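## Task

On top of the wooden shelf beside arm3, complete a stack that reads, from lowest to highest: the wooden block with one big hole, then the small red wooden block, then the short square-section timber piece. Each piece must rest on one of its long faces, sit about centred over the piece beneath it, and none of the three may overhang the shelf's edges. All other objects must stay resting directly on the furniture they are on now. It is a failure if any object that came from a furniture top ends on the floor without a gripper holding it, or if any object goes into or beneath a piece of furniture, even while gripped. The stack must stand without a robot supporting it. At the end, open the grippers and move the arms away.

## Robot and tools

Robots. Three identical i2rt Big YAM arms, named arm1, arm2 and arm3. Each has six revolute joints, a two-finger gripper and a wrist camera. With joints 1 and 6 at zero and the hand level and pointing ahead, the wrist camera sits above the hand looking toward the fingertips. Reach is roughly 1.0 m from the joint-1 axis. Joints move at different speeds, so the hand can sweep a wide, curved path between postures. The arms act independently; one being stuck does not pause the others. Loose objects may occasionally get a small shove from outside.

Frames. One shared scene frame: origin on the floor, +z up. The hand point is halfway between the fingertips; the hand's z axis runs along the fingers, and the fingers close along its y axis. Robot foot poses are not printed.

execute_actions. Argument actions is a list holding either one action or nothing (empty list = just report state and images). An action is an object keyed by arm name (arm1, arm2, arm3); each arm takes a single key joints, an object of absolute joint targets by name, all optional: joint1_rad (-2.879 to 2.879, base yaw, positive is counter-clockwise seen from above, zero unfolds the arm toward where its foot faces), joint2_rad (0 to 3.141, shoulder; zero has the upper arm pointing back roughly level, increasing raises it up then forward), joint3_rad (0 to 3.019, elbow; zero is folded flat, increasing opens it), joint4_rad (-1.692 to 1.57, hand pitch, positive tips fingers up), joint5_rad (-1.57 to 1.57, sideways hand swing, positive toward the arm's right), joint6_rad (-2.094 to 2.094, hand roll, positive clockwise viewed from behind the hand), all in radians; gripper_m (0 to 0.093, fingertip gap in metres, absolute). Counted as reached within ±0.045, 0.14, 0.09, 0.055, 0.03, 0.035 rad for joints 1 to 6 and ±0.003 m for the gripper. All targets in an action start at once and may finish at different moments. Joints or arms you omit keep whatever target they had and may still be pushing. An unknown key or out-of-range number rejects the entire call and nothing moves. Optional cameras: list of arm1_cam_wrist, arm2_cam_wrist, arm3_cam_wrist, room_a, room_b or all; omitted/null/all gives every camera, [] gives none. The pictures line gives the image order. Example: {"arm1": {"joints": {"gripper_m": 0.05}}, "arm2": {"joints": {"joint1_rad": 0.3}}}.

wait: seconds from 0 to 10; commands nothing new and returns the same state and images. zoom_image: camera plus region [x0, y0, x1, y1] in pixels of that camera's latest full image (origin top-left, at most 504 by 504). finished_scene: scene number; ends the scene irreversibly after the last command has been held and reports success. Replying without any tool call ends everything.

Reading results. joint_positions gives current joint values. joint_status tells how each commanded motion ended. off_target: stopped short and may keep pushing. contact_stop or time_out: the joint abandons its target and holds where it is; a timed-out arm joint may instead keep a target limited to 0.375, 0.375, 0.113, 0.225, 0.075, 0.3 rad (joints 1 to 6) from its current value and keep pushing, and will move on its own if the obstacle clears; send it its reported position to relieve it. not_followed, with a "joint command not followed" line and usually a cause line, means a self/inter-arm collision check refused that arm's joint targets (the gripper part still runs); the arm may retry those targets on later actions until you send acceptable ones. on_its_own lists what the joints are doing without being commanded in this call, where "held at" is the held target, not the position. A joint holding a load may sag. Very small target changes may produce no motion. If a result reports a stop, later motion calls in the same reply are skipped.

Cameras. Room cameras room_a and room_b are fixed; each arm has a wrist camera. Images are 896x504. Calibration is given in OpenCV pinhole+radial form with K, distortion D and a 4x4 scene-to-camera transform; expect small errors of a few degrees and millimetres, and wrist camera poses also inherit joint reading errors.

Hazards. The arms do not halt on touching something and can press very hard. A hard squeeze between two robots fails and ends the run, and a hard hit may too; no state line reports robot-robot contact, and the collision check ignores fingers, gripper housings and wrist cameras and can act late. Sustained pushing or carrying warms motors: a MOTOR HOT warning appears from 85 °C, and at 100 °C the arm goes limp and falls (OVER-TEMPERATURE FAULT; its unfinished keys read limit_stop_at_motor_heat, so resend those targets). Between replies the robots keep holding the last command. Avoid dropping, slamming or knocking objects, letting anything reach the floor, or pushing objects into or under furniture.

Each tool is called in YAML: its name, and indented under it one key for each argument.

## Session

I'll start by looking at the current state.

execute_actions:
  actions: []

Scene clock: 0.00 s.
arm1.joint_positions: joint1_rad=-0.477 joint2_rad=+0.359 joint3_rad=+1.393 joint4_rad=-1.486 joint5_rad=+0.005 joint6_rad=-0.634 gripper_m=+0.095
arm1.joint_status: not commanded
arm1.hand: x=+0.1260 y=+1.0239 z=+1.3840 quat_wxyz=(-0.364, +0.842, -0.094, -0.388) (m; scene frame)
arm2.joint_positions: joint1_rad=-0.319 joint2_rad=+0.477 joint3_rad=+1.486 joint4_rad=-1.398 joint5_rad=-0.241 joint6_rad=-0.253 gripper_m=+0.094
arm2.joint_status: not commanded
arm2.hand: x=-0.2747 y=+0.1689 z=+1.4609 quat_wxyz=(-0.175, +0.816, -0.140, -0.534) (m; scene frame)
arm3.joint_positions: joint1_rad=+0.409 joint2_rad=+0.625 joint3_rad=+1.685 joint4_rad=-1.562 joint5_rad=-0.099 joint6_rad=-0.083 gripper_m=+0.094
arm3.joint_status: not commanded
arm3.hand: x=+0.0684 y=-0.9463 z=+1.4102 quat_wxyz=(-0.488, +0.286, -0.810, -0.154) (m; scene frame)
pictures: arm1_cam_wrist, arm2_cam_wrist, arm3_cam_wrist, room_a, room_b
Images, in order (width x height): arm1_cam_wrist 896x504, arm2_cam_wrist 896x504, arm3_cam_wrist 896x504, room_a 896x504, room_b 896x504.

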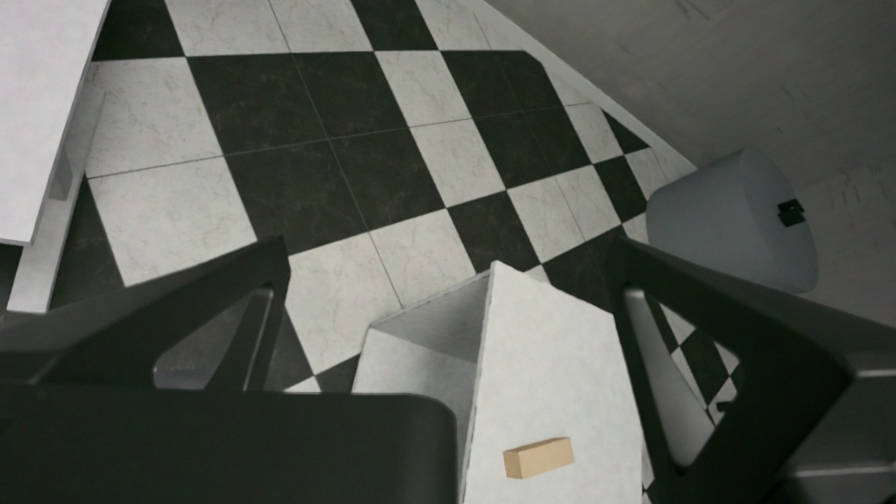

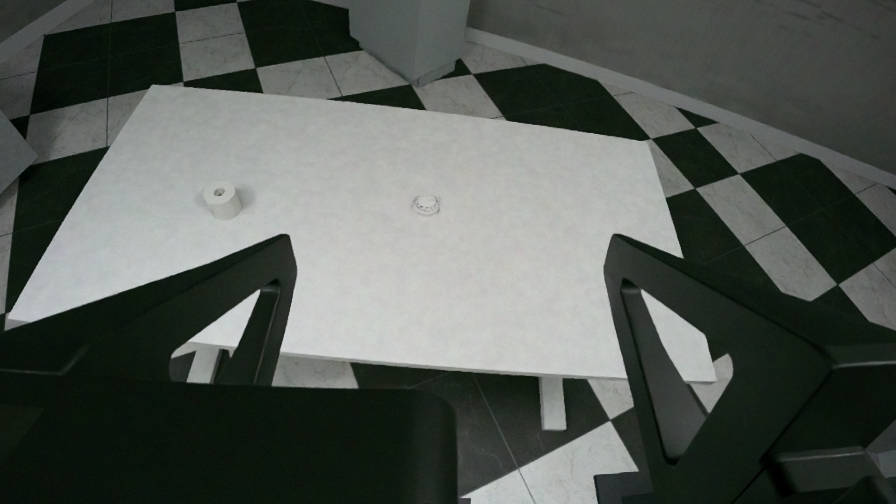

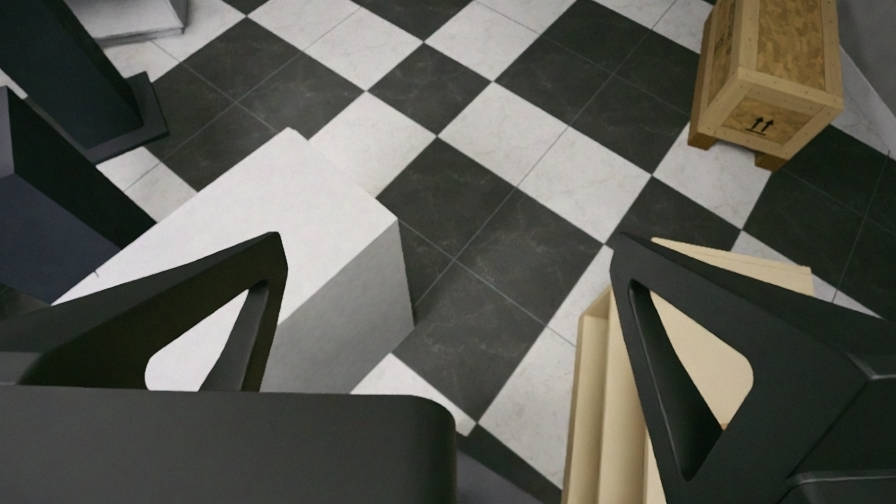

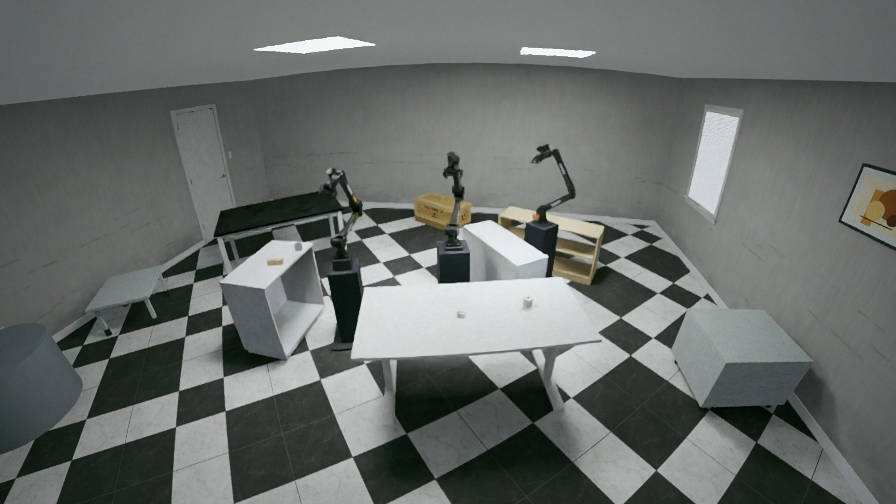

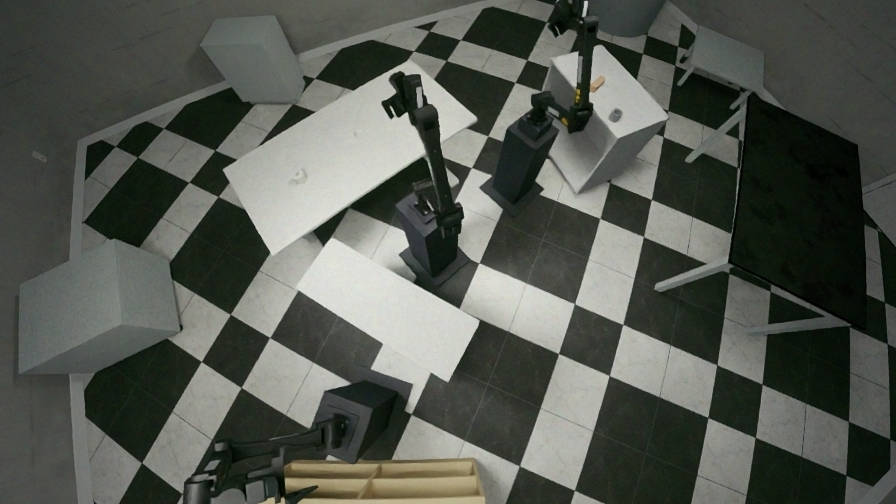

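zoom_image:
  camera: "room_a"
  region: [400, 130, 650, 330]

zoom_image:
  camera: "room_a"
  region: [200, 150, 480, 370]

zoom_image:
  camera: "room_b"
  region: [150, 330, 550, 504]

zoom_image:
  camera: "room_b"
  region: [480, 0, 700, 220]

zoom_image:
  camera: "room_b"
  region: [200, 40, 500, 300]

Region (400, 130, 650, 330) of room_a's 896x504 image, scaled by 2.016, with more detail than that image has; it fills the top 403 rows of this view, and the rest is white.

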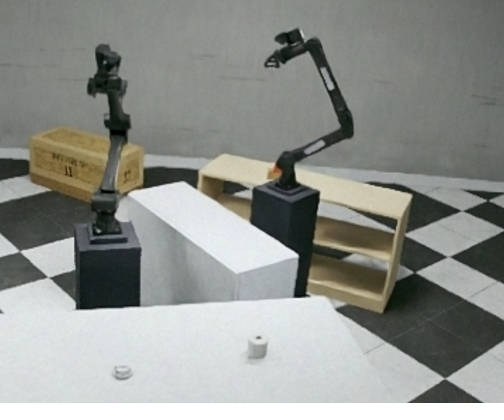

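Region (200, 150, 480, 370) of room_a's 896x504 image, scaled by 1.800, with more detail than that image has; it fills the top 396 rows of this view, and the rest is white.

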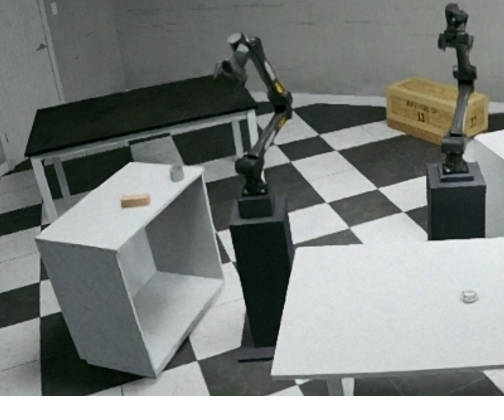

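Region (150, 330, 550, 504) of room_b's 896x504 image, scaled by 1.260, with more detail than that image has; it fills the top 219 rows of this view, and the rest is white.

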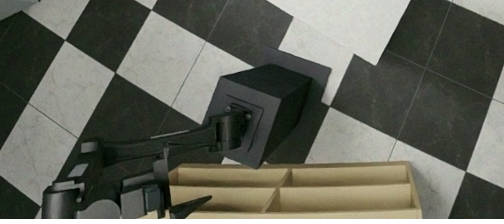

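Region (480, 0, 700, 220) of room_b's 896x504 image, scaled by 2.291, with more detail than that image has.

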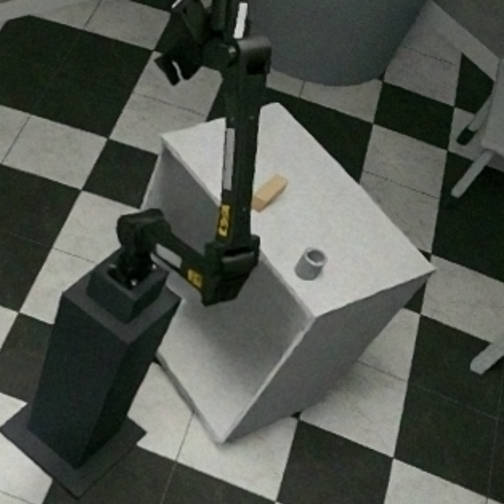

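Region (200, 40, 500, 300) of room_b's 896x504 image, scaled by 1.680, with more detail than that image has; it fills the top 437 rows of this view, and the rest is white.

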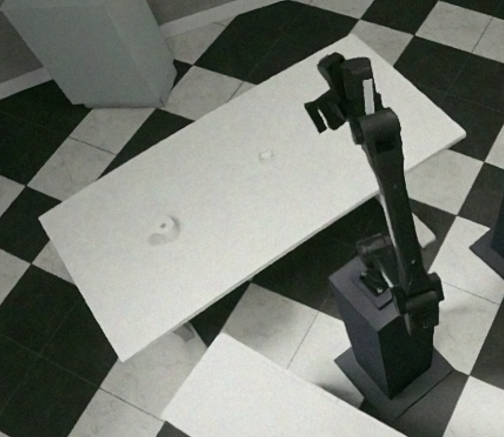

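zoom_image:
  camera: "room_a"
  region: [490, 180, 620, 290]

zoom_image:
  camera: "arm3_cam_wrist"
  region: [500, 200, 896, 504]

zoom_image:
  camera: "arm1_cam_wrist"
  region: [400, 150, 896, 504]

Region (490, 180, 620, 290) of room_a's 896x504 image, scaled by 3.877, with more detail than that image has; it fills the top 426 rows of this view, and the rest is white.

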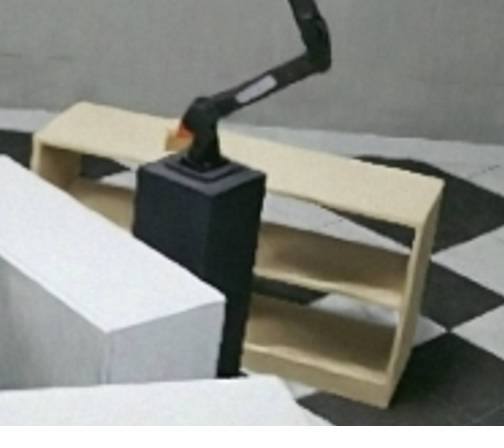

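Region (500, 200, 896, 504) of arm3_cam_wrist's 896x504 image, scaled by 1.273, with more detail than that image has; it fills the top 387 rows of this view, and the rest is white.

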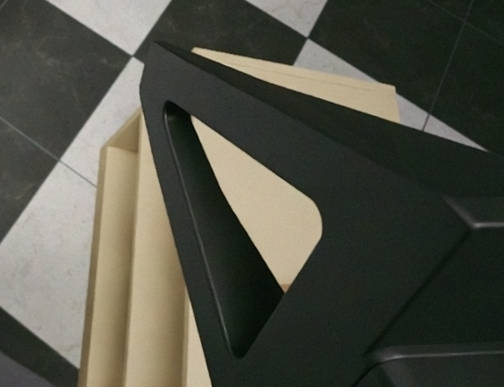

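Region (400, 150, 896, 504) of arm1_cam_wrist's 896x504 image, scaled by 1.016, with more detail than that image has; it fills the top 360 rows of this view, and the rest is white.

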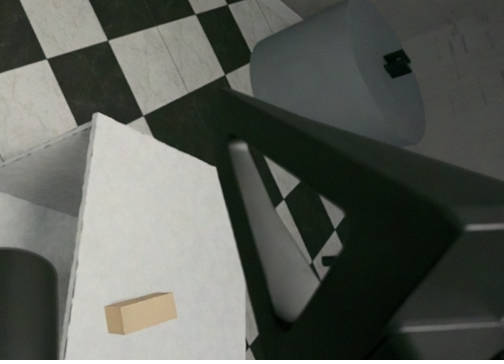

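zoom_image:
  camera: "arm1_cam_wrist"
  region: [470, 404, 620, 504]

zoom_image:
  camera: "room_b"
  region: [560, 50, 660, 140]

zoom_image:
  camera: "room_a"
  region: [230, 225, 330, 305]

Region (470, 404, 620, 504) of arm1_cam_wrist's 896x504 image, scaled by 3.360, with more detail than that image has.

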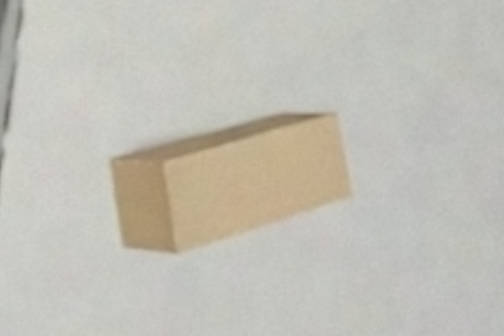

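Region (560, 50, 660, 140) of room_b's 896x504 image, scaled by 5.040, with more detail than that image has; it fills the top 454 rows of this view, and the rest is white.

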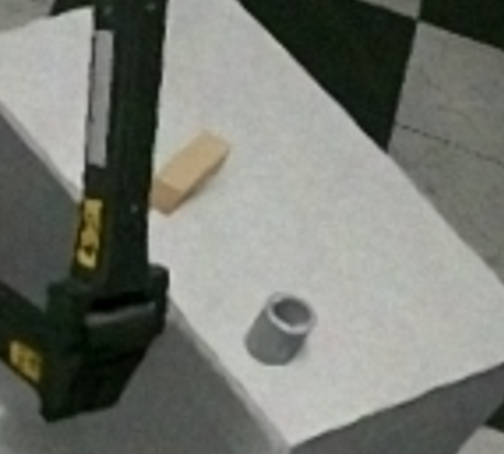

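Region (230, 225, 330, 305) of room_a's 896x504 image, scaled by 5.040, with more detail than that image has; it fills the top 403 rows of this view, and the rest is white.

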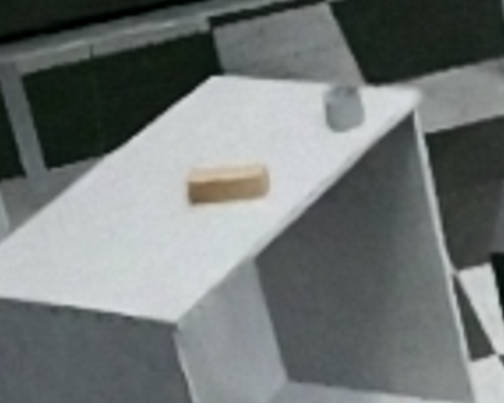

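execute_actions:
  actions:
    - {"arm1": {"joints": {"joint1_rad": -1.76, "joint5_rad": 0.0, "joint6_rad": 0.0}}, "arm2": {"joints": {"joint1_rad": -0.74, "joint5_rad": 0.0, "joint6_rad": 0.0}}, "arm3": {"joints": {"joint1_rad": -0.85, "joint5_rad": 0.0, "joint6_rad": 0.0}}}

Scene clock: 121.63 s.
arm1.joint_positions: joint1_rad=-1.753 joint2_rad=+0.359 joint3_rad=+1.393 joint4_rad=-1.486 joint5_rad=+0.003 joint6_rad=-0.016 gripper_m=+0.095
arm1.joint_status: all done
arm1.hand: x=+0.2537 y=+1.0323 z=+1.3844 quat_wxyz=(-0.469, +0.414, -0.738, -0.254) (m; scene frame)
arm2.joint_positions: joint1_rad=-0.732 joint2_rad=+0.477 joint3_rad=+1.486 joint4_rad=-1.398 joint5_rad=-0.002 joint6_rad=-0.013 gripper_m=+0.094
arm2.joint_status: all done
arm2.hand: x=-0.2009 y=+0.2366 z=+1.4582 quat_wxyz=(-0.305, +0.698, -0.453, -0.463) (m; scene frame)
arm3.joint_positions: joint1_rad=-0.841 joint2_rad=+0.625 joint3_rad=+1.685 joint4_rad=-1.562 joint5_rad=-0.001 joint6_rad=-0.011 gripper_m=+0.094
arm3.joint_status: all done
arm3.hand: x=+0.0610 y=-1.1428 z=+1.4100 quat_wxyz=(-0.479, -0.296, -0.807, +0.180) (m; scene frame)
pictures: arm1_cam_wrist, arm2_cam_wrist, arm3_cam_wrist, room_a, room_b
camera_calibration (this result's frames):
arm1_cam_wrist: T_world_to_cam=[[0.854306, -0.518683, 0.0336108, 0.269716], [-0.437271, -0.752162, -0.492997, 1.5818], [0.28099, 0.406473, -0.869382, 0.832289], [0, 0, 0, 1]] pos_world=[0.227393, 0.991366, 1.49434]
arm2_cam_wrist: T_world_to_cam=[[0.917486, 0.397534, -0.0136549, 0.111654], [0.332048, -0.784345, -0.523972, 1.01936], [-0.219007, 0.476203, -0.851626, 1.21107], [0, 0, 0, 1]] pos_world=[-0.175685, 0.178431, 1.56702]
arm3_cam_wrist: T_world_to_cam=[[-0.638884, -0.76924, 0.00979609, -0.856016], [-0.699682, 0.575726, -0.423067, 1.29966], [0.3198, -0.277145, -0.906046, 1.06998], [0, 0, 0, 1]] pos_world=[0.0202719, -1.11019, 1.52768]
Images, in order (width x height): arm1_cam_wrist 896x504, arm2_cam_wrist 896x504, arm3_cam_wrist 896x504, room_a 896x504, room_b 896x504.

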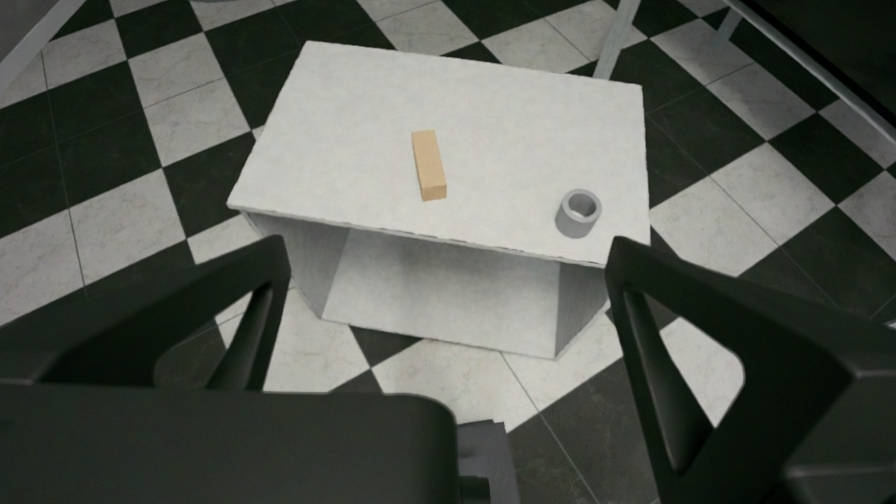

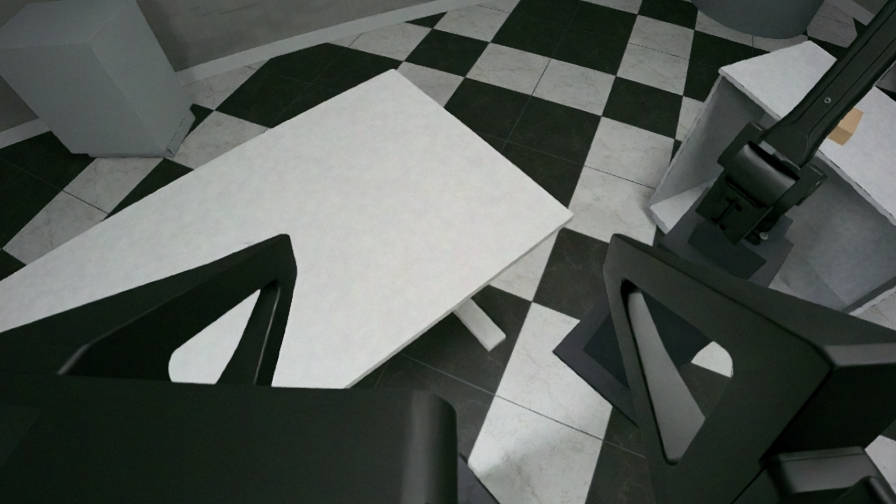

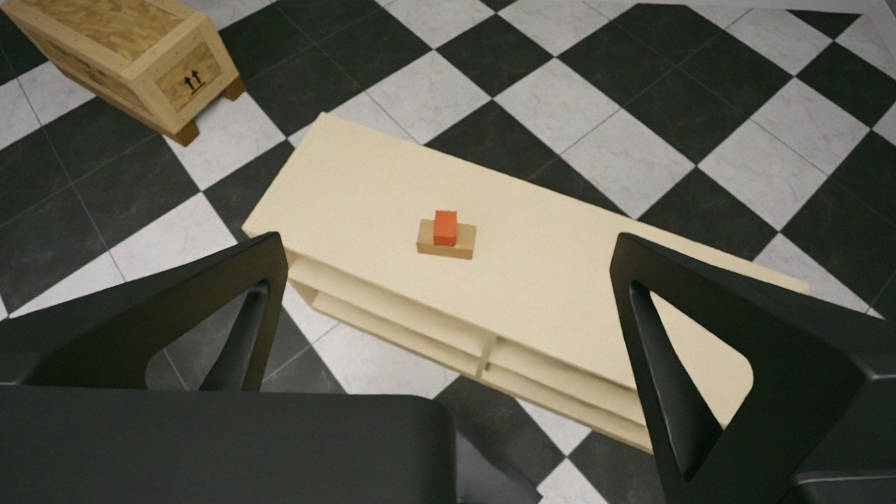

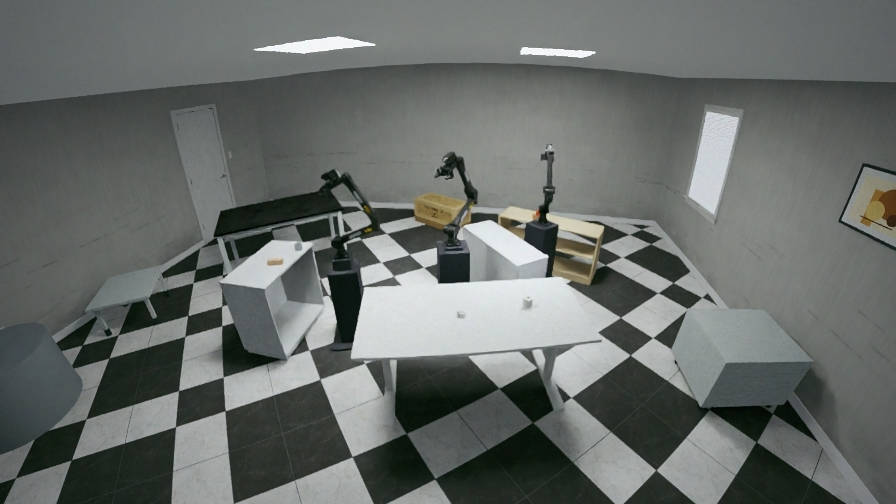

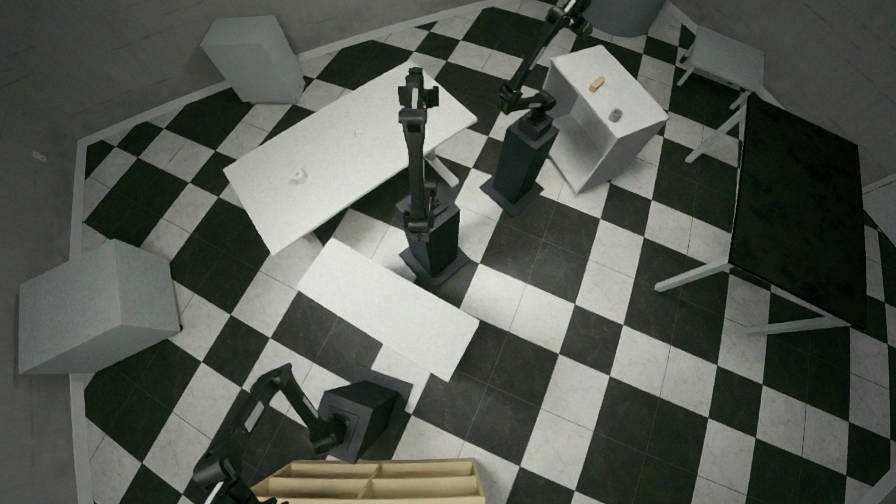

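execute_actions:
  actions:
    - {"arm1": {"joints": {"joint2_rad": 1.5}}, "arm2": {"joints": {"joint2_rad": 1.5}}, "arm3": {"joints": {"joint2_rad": 1.5}}}
  cameras: ["arm1_cam_wrist", "arm3_cam_wrist", "arm2_cam_wrist"]

Scene clock: 195.80 s.
arm1.joint_positions: joint1_rad=-1.753 joint2_rad=+1.496 joint3_rad=+1.393 joint4_rad=-1.486 joint5_rad=+0.003 joint6_rad=-0.016 gripper_m=+0.095
arm1.joint_status: all done
arm1.hand: x=+0.4297 y=+1.3128 z=+1.0668 quat_wxyz=(+0.005, +0.490, -0.872, +0.003) (m; scene frame)
arm2.joint_positions: joint1_rad=-0.732 joint2_rad=+1.512 joint3_rad=+1.486 joint4_rad=-1.397 joint5_rad=-0.002 joint6_rad=-0.013 gripper_m=+0.094
arm2.joint_status: all done
arm2.hand: x=-0.3361 y=+0.5437 z=+1.1204 quat_wxyz=(-0.036, +0.837, -0.542, -0.060) (m; scene frame)
arm3.joint_positions: joint1_rad=-0.841 joint2_rad=+1.513 joint3_rad=+1.679 joint4_rad=-1.562 joint5_rad=-0.001 joint6_rad=-0.011 gripper_m=+0.094
arm3.joint_status: all done
arm3.hand: x=+0.3123 y=-1.3598 z=+1.1232 quat_wxyz=(-0.085, -0.343, -0.935, +0.030) (m; scene frame)
pictures: arm1_cam_wrist, arm2_cam_wrist, arm3_cam_wrist
camera_calibration (this result's frames):
arm1_cam_wrist: T_world_to_cam=[[0.865966, -0.500102, -0.000897532, 0.282905], [-0.406382, -0.704726, 0.581563, 0.491231], [-0.291473, -0.503249, -0.813501, 1.77337], [0, 0, 0, 1]] pos_world=[0.47153, 1.38011, 1.15721]
arm2_cam_wrist: T_world_to_cam=[[0.920158, 0.391421, -0.00996982, 0.109111], [0.350781, -0.812775, 0.465134, 0.0416886], [0.17396, -0.431494, -0.885184, 1.41066], [0, 0, 0, 1]] pos_world=[-0.360422, 0.599869, 1.23039]
arm3_cam_wrist: T_world_to_cam=[[-0.637712, -0.770194, -0.0111459, -0.837704], [-0.694304, 0.568489, 0.441319, 0.49673], [-0.333565, 0.289173, -0.897281, 1.63384], [0, 0, 0, 1]] pos_world=[0.35566, -1.40004, 1.23746]
Images, in order (width x height): arm1_cam_wrist 896x504, arm2_cam_wrist 896x504, arm3_cam_wrist 896x504.

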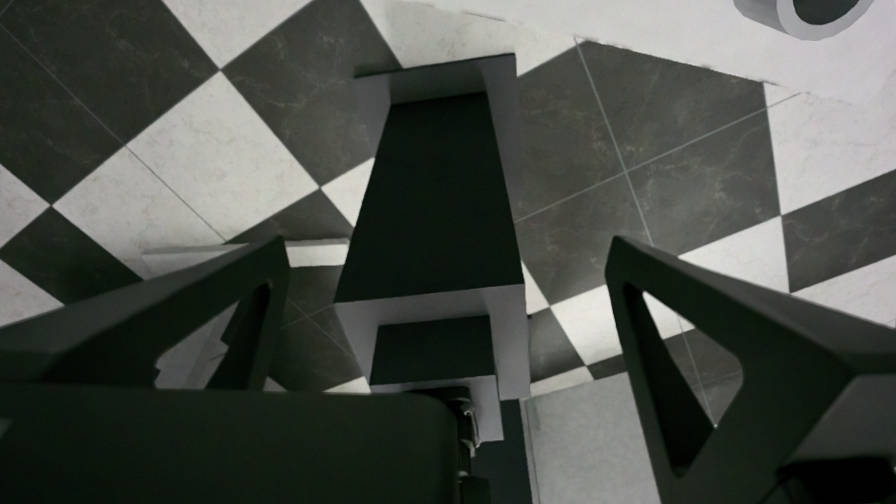

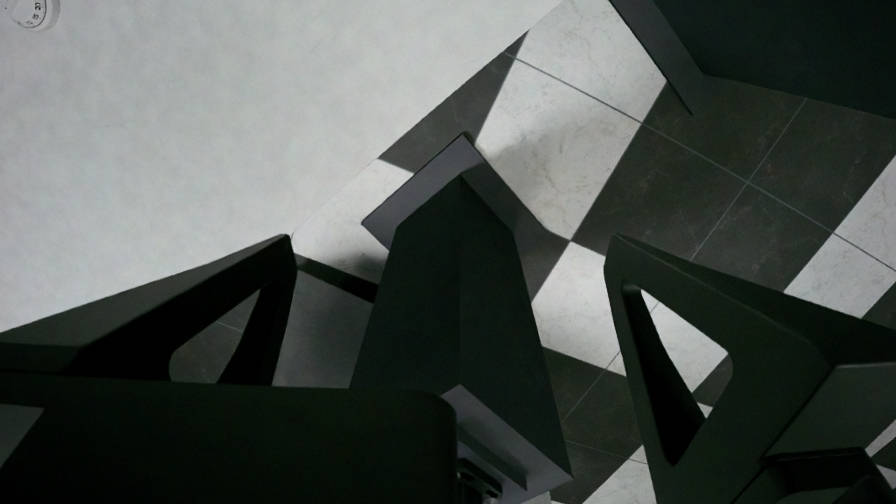

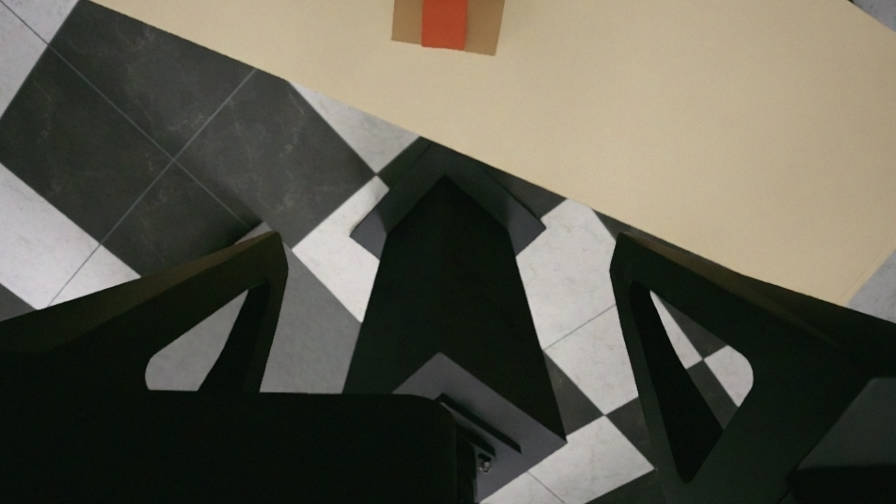

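execute_actions:
  actions:
    - {"arm1": {"joints": {"joint3_rad": 2.1}}, "arm2": {"joints": {"joint3_rad": 1.05}}, "arm3": {"joints": {"joint3_rad": 2.3}}}
  cameras: ["arm1_cam_wrist", "arm3_cam_wrist"]

Scene clock: 238.43 s.
arm1.joint_positions: joint1_rad=-1.753 joint2_rad=+1.499 joint3_rad=+2.054 joint4_rad=-1.486 joint5_rad=+0.003 joint6_rad=-0.016 gripper_m=+0.095
arm1.joint_status: all done
arm1.hand: x=+0.4806 y=+1.3931 z=+1.3567 quat_wxyz=(-0.280, +0.464, -0.827, -0.151) (m; scene frame)
arm2.joint_positions: joint1_rad=-0.732 joint2_rad=+1.501 joint3_rad=+1.050 joint4_rad=-1.394 joint5_rad=-0.002 joint6_rad=-0.013 gripper_m=+0.094
arm2.joint_status: all done
arm2.hand: x=-0.2789 y=+0.4094 z=+0.9721 quat_wxyz=(+0.081, +0.831, -0.538, +0.115) (m; scene frame)
arm3.joint_positions: joint1_rad=-0.841 joint2_rad=+1.499 joint3_rad=+2.265 joint4_rad=-1.562 joint5_rad=-0.001 joint6_rad=-0.011 gripper_m=+0.094
arm3.joint_status: all done
arm3.hand: x=+0.3280 y=-1.3742 z=+1.3918 quat_wxyz=(-0.356, -0.319, -0.868, +0.133) (m; scene frame)
pictures: arm1_cam_wrist, arm3_cam_wrist
camera_calibration (this result's frames):
arm1_cam_wrist: T_world_to_cam=[[0.861705, -0.506924, 0.0221938, 0.259471], [-0.505964, -0.861727, -0.0377892, 1.50676], [0.0382812, 0.0213339, -0.999039, 1.42696], [0, 0, 0, 1]] pos_world=[0.484155, 1.39951, 1.47677]
arm3_cam_wrist: T_world_to_cam=[[-0.636918, -0.770925, 0.0031578, -0.856967], [-0.763409, 0.630128, -0.141938, 1.3164], [0.107433, -0.0928133, -0.989871, 1.34354], [0, 0, 0, 1]] pos_world=[0.314795, -1.36546, 1.51948]
Images, in order (width x height): arm1_cam_wrist 896x504, arm3_cam_wrist 896x504.

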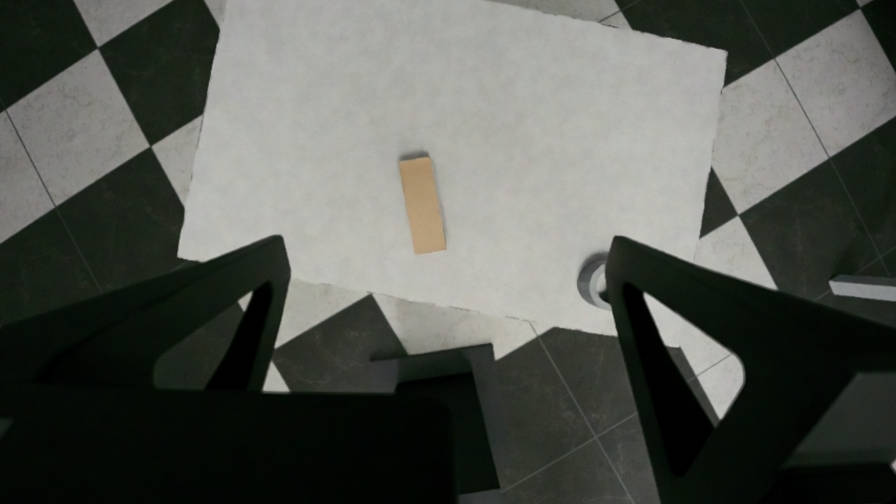

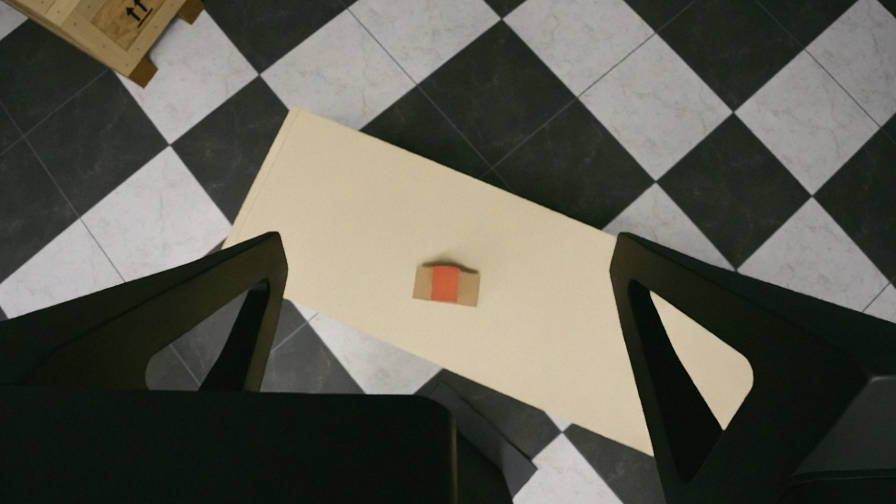

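execute_actions:
  actions:
    - {"arm1": {"joints": {"joint4_rad": -0.6}}, "arm2": {"joints": {"joint4_rad": -0.5}}, "arm3": {"joints": {"joint4_rad": -0.8}}}
  cameras: []

Scene clock: 270.50 s.
arm1.joint_positions: joint1_rad=-1.753 joint2_rad=+1.499 joint3_rad=+2.054 joint4_rad=-0.631 joint5_rad=+0.003 joint6_rad=-0.016 gripper_m=+0.095
arm1.joint_status: all done
arm1.hand: x=+0.5325 y=+1.4752 z=+1.5361 quat_wxyz=(-0.600, +0.357, -0.638, -0.325) (m; scene frame)
arm2.joint_positions: joint1_rad=-0.732 joint2_rad=+1.501 joint3_rad=+1.050 joint4_rad=-0.516 joint5_rad=-0.002 joint6_rad=-0.013 gripper_m=+0.094
arm2.joint_status: all done
arm2.hand: x=-0.3608 y=+0.5990 z=+1.0047 quat_wxyz=(-0.160, +0.802, -0.520, -0.247) (m; scene frame)
arm3.joint_positions: joint1_rad=-0.841 joint2_rad=+1.500 joint3_rad=+2.265 joint4_rad=-0.826 joint5_rad=-0.001 joint6_rad=-0.011 gripper_m=+0.094
arm3.joint_status: all done
arm3.hand: x=+0.3829 y=-1.4223 z=+1.5527 quat_wxyz=(-0.643, -0.250, -0.682, +0.243) (m; scene frame)
pictures: none
No camera images: the call's "cameras" was empty. Leave "cameras" out to get every camera's image.

zoom_image:
  camera: "arm1_cam_wrist"
  region: [360, 130, 500, 270]

zoom_image:
  camera: "arm3_cam_wrist"
  region: [380, 230, 520, 330]

Region (360, 130, 500, 270) of arm1_cam_wrist's 896x504 image, scaled by 3.600, with more detail than that image has.

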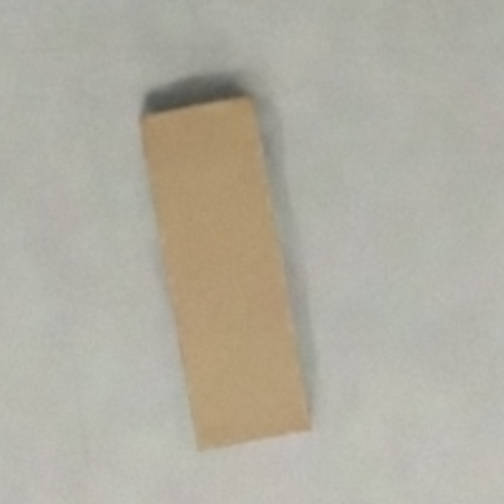

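Region (380, 230, 520, 330) of arm3_cam_wrist's 896x504 image, scaled by 3.600, with more detail than that image has; it fills the top 360 rows of this view, and the rest is white.

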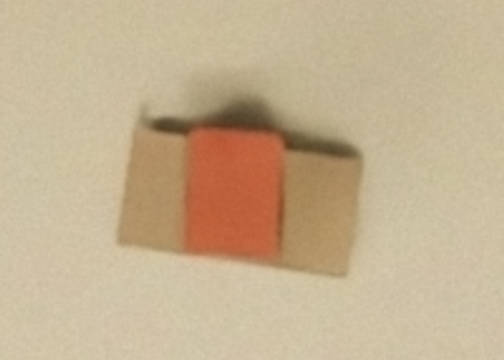

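execute_actions:
  actions:
    - {"arm1": {"joints": {"joint1_rad": -1.716, "joint2_rad": 2.04, "joint3_rad": 1.784, "joint4_rad": -1.315, "joint5_rad": 0.0, "joint6_rad": -0.17, "gripper_m": 0.093}}, "arm3": {"joints": {"joint2_rad": 1.845, "joint3_rad": 1.53, "joint4_rad": -1.255}}}
  cameras: ["arm1_cam_wrist", "arm2_cam_wrist", "arm3_cam_wrist"]

Scene clock: 392.47 s.
arm1.joint_positions: joint1_rad=-1.721 joint2_rad=+2.039 joint3_rad=+1.746 joint4_rad=-1.299 joint5_rad=+0.003 joint6_rad=-0.155 gripper_m=+0.093
arm1.joint_status: all done
arm1.hand: x=+0.5074 y=+1.4739 z=+0.9213 quat_wxyz=(+0.006, +0.563, -0.826, +0.004) (m; scene frame)
arm2.joint_positions: joint1_rad=-0.732 joint2_rad=+1.501 joint3_rad=+1.050 joint4_rad=-0.516 joint5_rad=-0.002 joint6_rad=-0.013 gripper_m=+0.094
arm2.joint_status: not commanded
arm2.hand: x=-0.3608 y=+0.5990 z=+1.0047 quat_wxyz=(-0.160, +0.802, -0.520, -0.247) (m; scene frame)
arm3.joint_positions: joint1_rad=-0.841 joint2_rad=+1.845 joint3_rad=+1.506 joint4_rad=-1.250 joint5_rad=-0.001 joint6_rad=-0.011 gripper_m=+0.094
arm3.joint_status: all done
arm3.hand: x=+0.3575 y=-1.3983 z=+0.8940 quat_wxyz=(+0.005, -0.344, -0.939, -0.004) (m; scene frame)
pictures: arm1_cam_wrist, arm2_cam_wrist, arm3_cam_wrist
camera_calibration (this result's frames):
arm1_cam_wrist: T_world_to_cam=[[0.938658, -0.344838, -0.00281302, 0.0321381], [-0.278373, -0.762502, 0.584037, 0.738903], [-0.203543, -0.547428, -0.811722, 1.77762], [0, 0, 0, 1]] pos_world=[0.537347, 1.54762, 1.01148]
arm2_cam_wrist: T_world_to_cam=[[0.919173, 0.393657, -0.0124559, 0.109848], [0.393853, -0.918772, 0.0271663, 0.668092], [-0.000749897, -0.0298763, -0.999553, 1.14779], [0, 0, 0, 1]] pos_world=[-0.363239, 0.604873, 1.13049]
arm3_cam_wrist: T_world_to_cam=[[-0.639309, -0.768798, -0.0153071, -0.83484], [-0.618153, 0.501993, 0.604889, 0.384703], [-0.457353, 0.396173, -0.796163, 1.55787], [0, 0, 0, 1]] pos_world=[0.416581, -1.45213, 0.994836]
Images, in order (width x height): arm1_cam_wrist 896x504, arm2_cam_wrist 896x504, arm3_cam_wrist 896x504.

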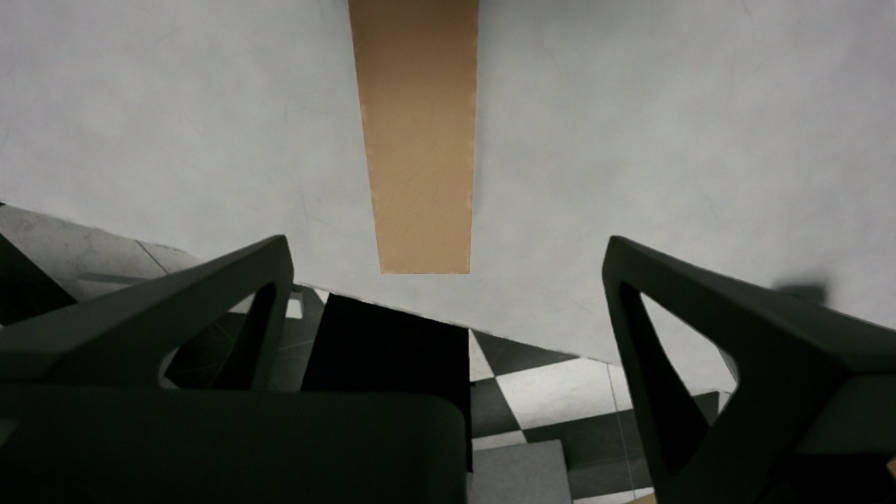

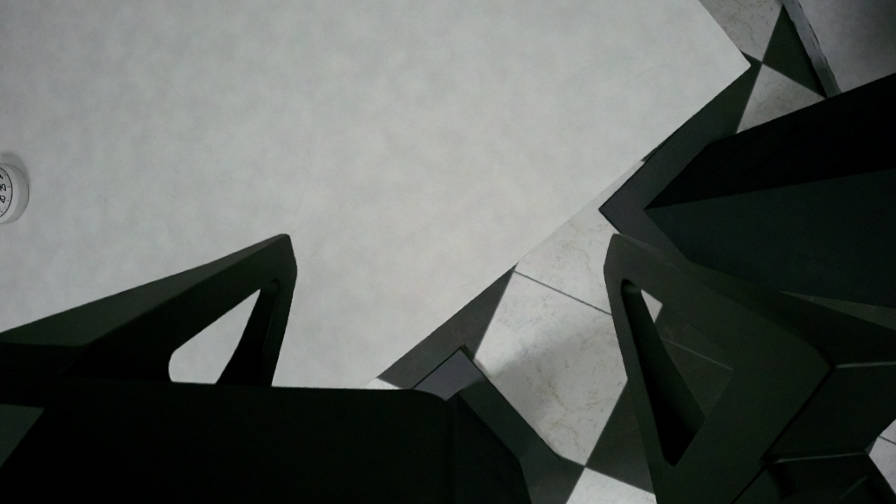

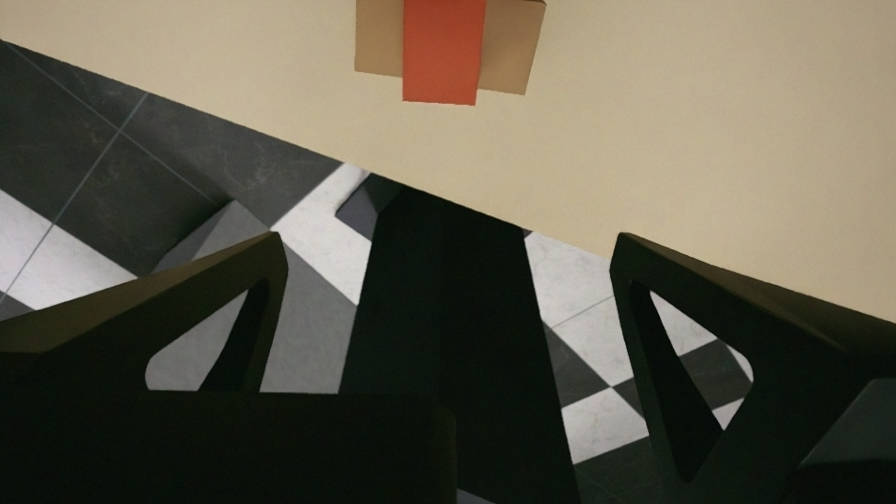

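zoom_image:
  camera: "arm3_cam_wrist"
  region: [330, 0, 570, 130]

Region (330, 0, 570, 130) of arm3_cam_wrist's 896x504 image, scaled by 2.100, with more detail than that image has; it fills the top 273 rows of this view, and the rest is white.

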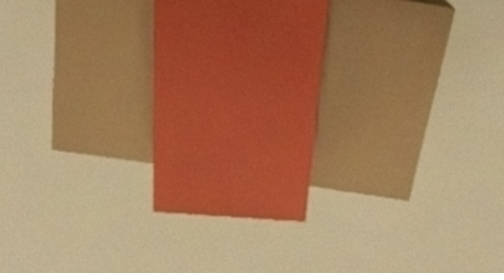

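execute_actions:
  actions:
    - {"arm1": {"joints": {"joint1_rad": -1.70, "joint2_rad": 2.143, "joint3_rad": 1.686, "joint4_rad": -1.055}}, "arm2": {"joints": {"joint1_rad": 0.5, "joint2_rad": 0.9, "joint3_rad": 1.0, "joint4_rad": -0.6}}, "arm3": {"joints": {"joint2_rad": 1.25, "joint4_rad": -0.62}}}
  cameras: ["arm1_cam_wrist", "room_a"]

Scene clock: 503.67 s.
arm1.joint_positions: joint1_rad=-1.708 joint2_rad=+2.148 joint3_rad=+1.678 joint4_rad=-1.073 joint5_rad=+0.003 joint6_rad=-0.155 gripper_m=+0.093
arm1.joint_status: all done
arm1.hand: x=+0.5104 y=+1.4949 z=+0.8324 quat_wxyz=(-0.016, +0.568, -0.823, -0.007) (m; scene frame)
arm2.joint_positions: joint1_rad=+0.497 joint2_rad=+0.896 joint3_rad=+0.990 joint4_rad=-0.594 joint5_rad=-0.001 joint6_rad=-0.011 gripper_m=+0.094
arm2.joint_status: all done
arm2.hand: x=-0.5764 y=+0.0705 z=+1.2528 quat_wxyz=(+0.019, +0.858, +0.032, -0.512) (m; scene frame)
arm3.joint_positions: joint1_rad=-0.841 joint2_rad=+1.266 joint3_rad=+1.512 joint4_rad=-0.639 joint5_rad=-0.001 joint6_rad=-0.011 gripper_m=+0.094
arm3.joint_status: all done
arm3.hand: x=+0.3745 y=-1.4143 z=+1.3007 quat_wxyz=(-0.522, -0.286, -0.779, +0.196) (m; scene frame)
pictures: arm1_cam_wrist, room_a
camera_calibration (this result's frames):
arm1_cam_wrist: T_world_to_cam=[[0.942871, -0.333104, 0.00600407, 0.00931895], [-0.282643, -0.790237, 0.543727, 0.884899], [-0.176373, -0.514361, -0.839241, 1.67714], [0, 0, 0, 1]] pos_world=[0.537126, 1.56504, 0.926325]
Images, in order (width x height): arm1_cam_wrist 896x504, room_a 896x504.

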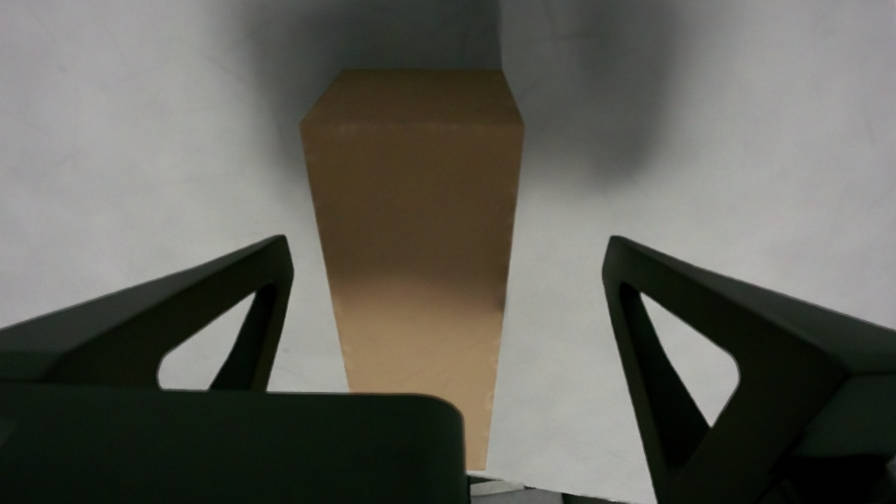

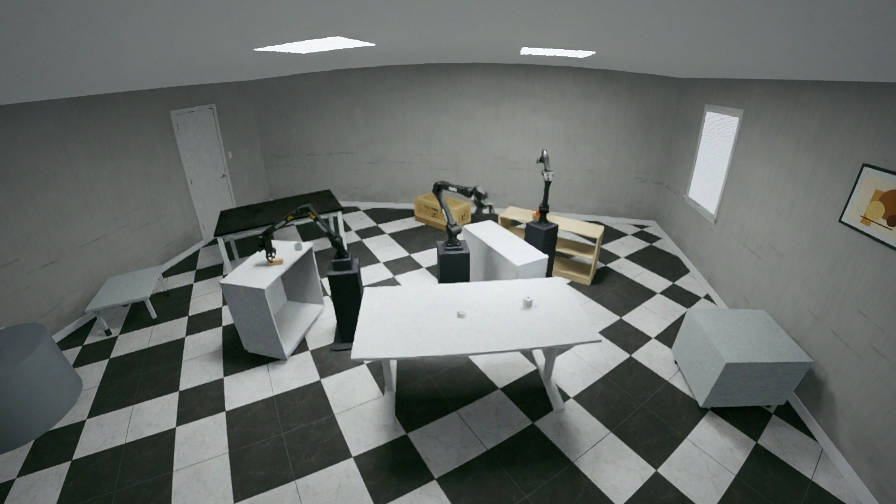

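zoom_image:
  camera: "arm1_cam_wrist"
  region: [220, 40, 680, 504]

Region (220, 40, 680, 504) of arm1_cam_wrist's 896x504 image, scaled by 1.086, with more detail than that image has; it fills the left 500 columns of this view, and the rest is white.

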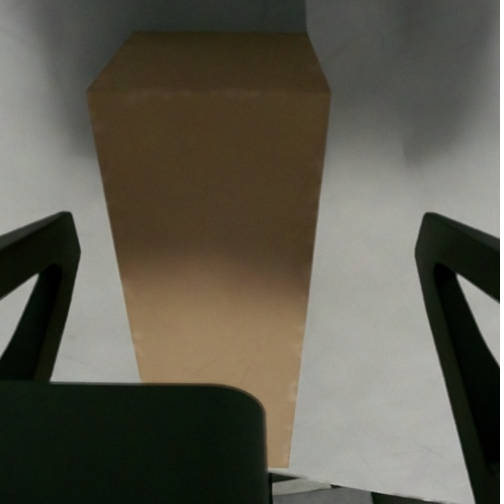

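execute_actions:
  actions:
    - {"arm1": {"joints": {"joint1_rad": -1.694, "joint2_rad": 2.155, "joint3_rad": 1.643, "joint4_rad": -1.04}}, "arm3": {"joints": {"joint2_rad": 1.24, "joint3_rad": 0.88, "joint4_rad": -0.62}}}
  cameras: ["arm1_cam_wrist", "arm3_cam_wrist"]

Scene clock: 547.10 s.
arm1.joint_positions: joint1_rad=-1.705 joint2_rad=+2.148 joint3_rad=+1.642 joint4_rad=-1.057 joint5_rad=+0.003 joint6_rad=-0.155 gripper_m=+0.093
arm1.joint_status: all done
arm1.hand: x=+0.5031 y=+1.4860 z=+0.8200 quat_wxyz=(-0.007, +0.570, -0.822, -0.002) (m; scene frame)
arm2.joint_positions: joint1_rad=+0.497 joint2_rad=+0.896 joint3_rad=+0.990 joint4_rad=-0.594 joint5_rad=-0.001 joint6_rad=-0.011 gripper_m=+0.094
arm2.joint_status: not commanded
arm2.hand: x=-0.5764 y=+0.0705 z=+1.2528 quat_wxyz=(+0.019, +0.858, +0.032, -0.512) (m; scene frame)
arm3.joint_positions: joint1_rad=-0.841 joint2_rad=+1.256 joint3_rad=+0.865 joint4_rad=-0.632 joint5_rad=-0.001 joint6_rad=-0.011 gripper_m=+0.094
arm3.joint_status: all done
arm3.hand: x=+0.2854 y=-1.3360 z=+0.9456 quat_wxyz=(-0.256, -0.331, -0.903, +0.095) (m; scene frame)
pictures: arm1_cam_wrist, arm3_cam_wrist
camera_calibration (this result's frames):
arm1_cam_wrist: T_world_to_cam=[[0.943931, -0.330135, 0.00246544, 0.0112279], [-0.274745, -0.781374, 0.56033, 0.851755], [-0.183058, -0.52959, -0.828266, 1.67785], [0, 0, 0, 1]] pos_world=[0.530561, 1.55782, 0.912413]
arm3_cam_wrist: T_world_to_cam=[[-0.63645, -0.771315, -0.00230798, -0.848686], [-0.768689, 0.634031, 0.0843919, 0.989164], [-0.0636294, 0.0554853, -0.99643, 1.16317], [0, 0, 0, 1]] pos_world=[0.294226, -1.3463, 1.07359]
Images, in order (width x height): arm1_cam_wrist 896x504, arm3_cam_wrist 896x504.

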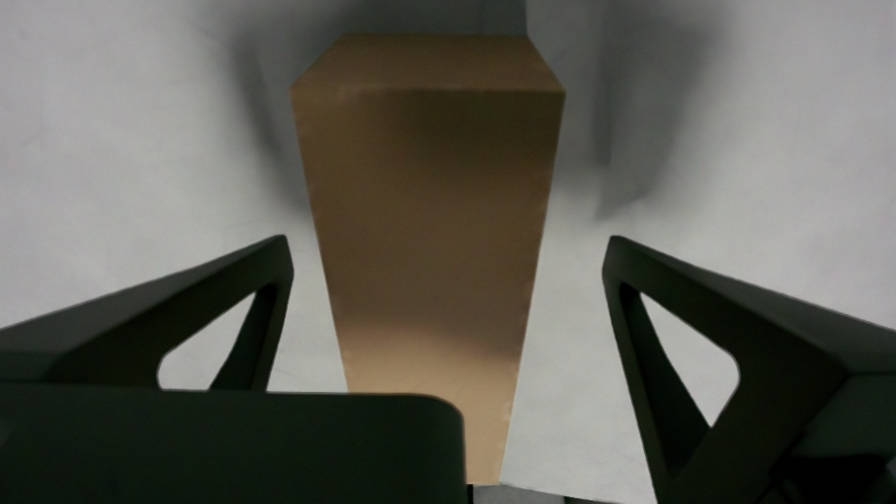

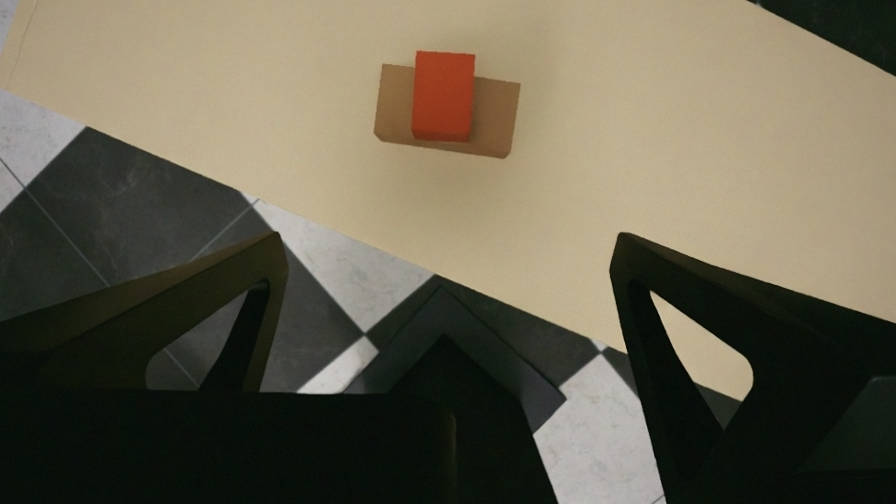

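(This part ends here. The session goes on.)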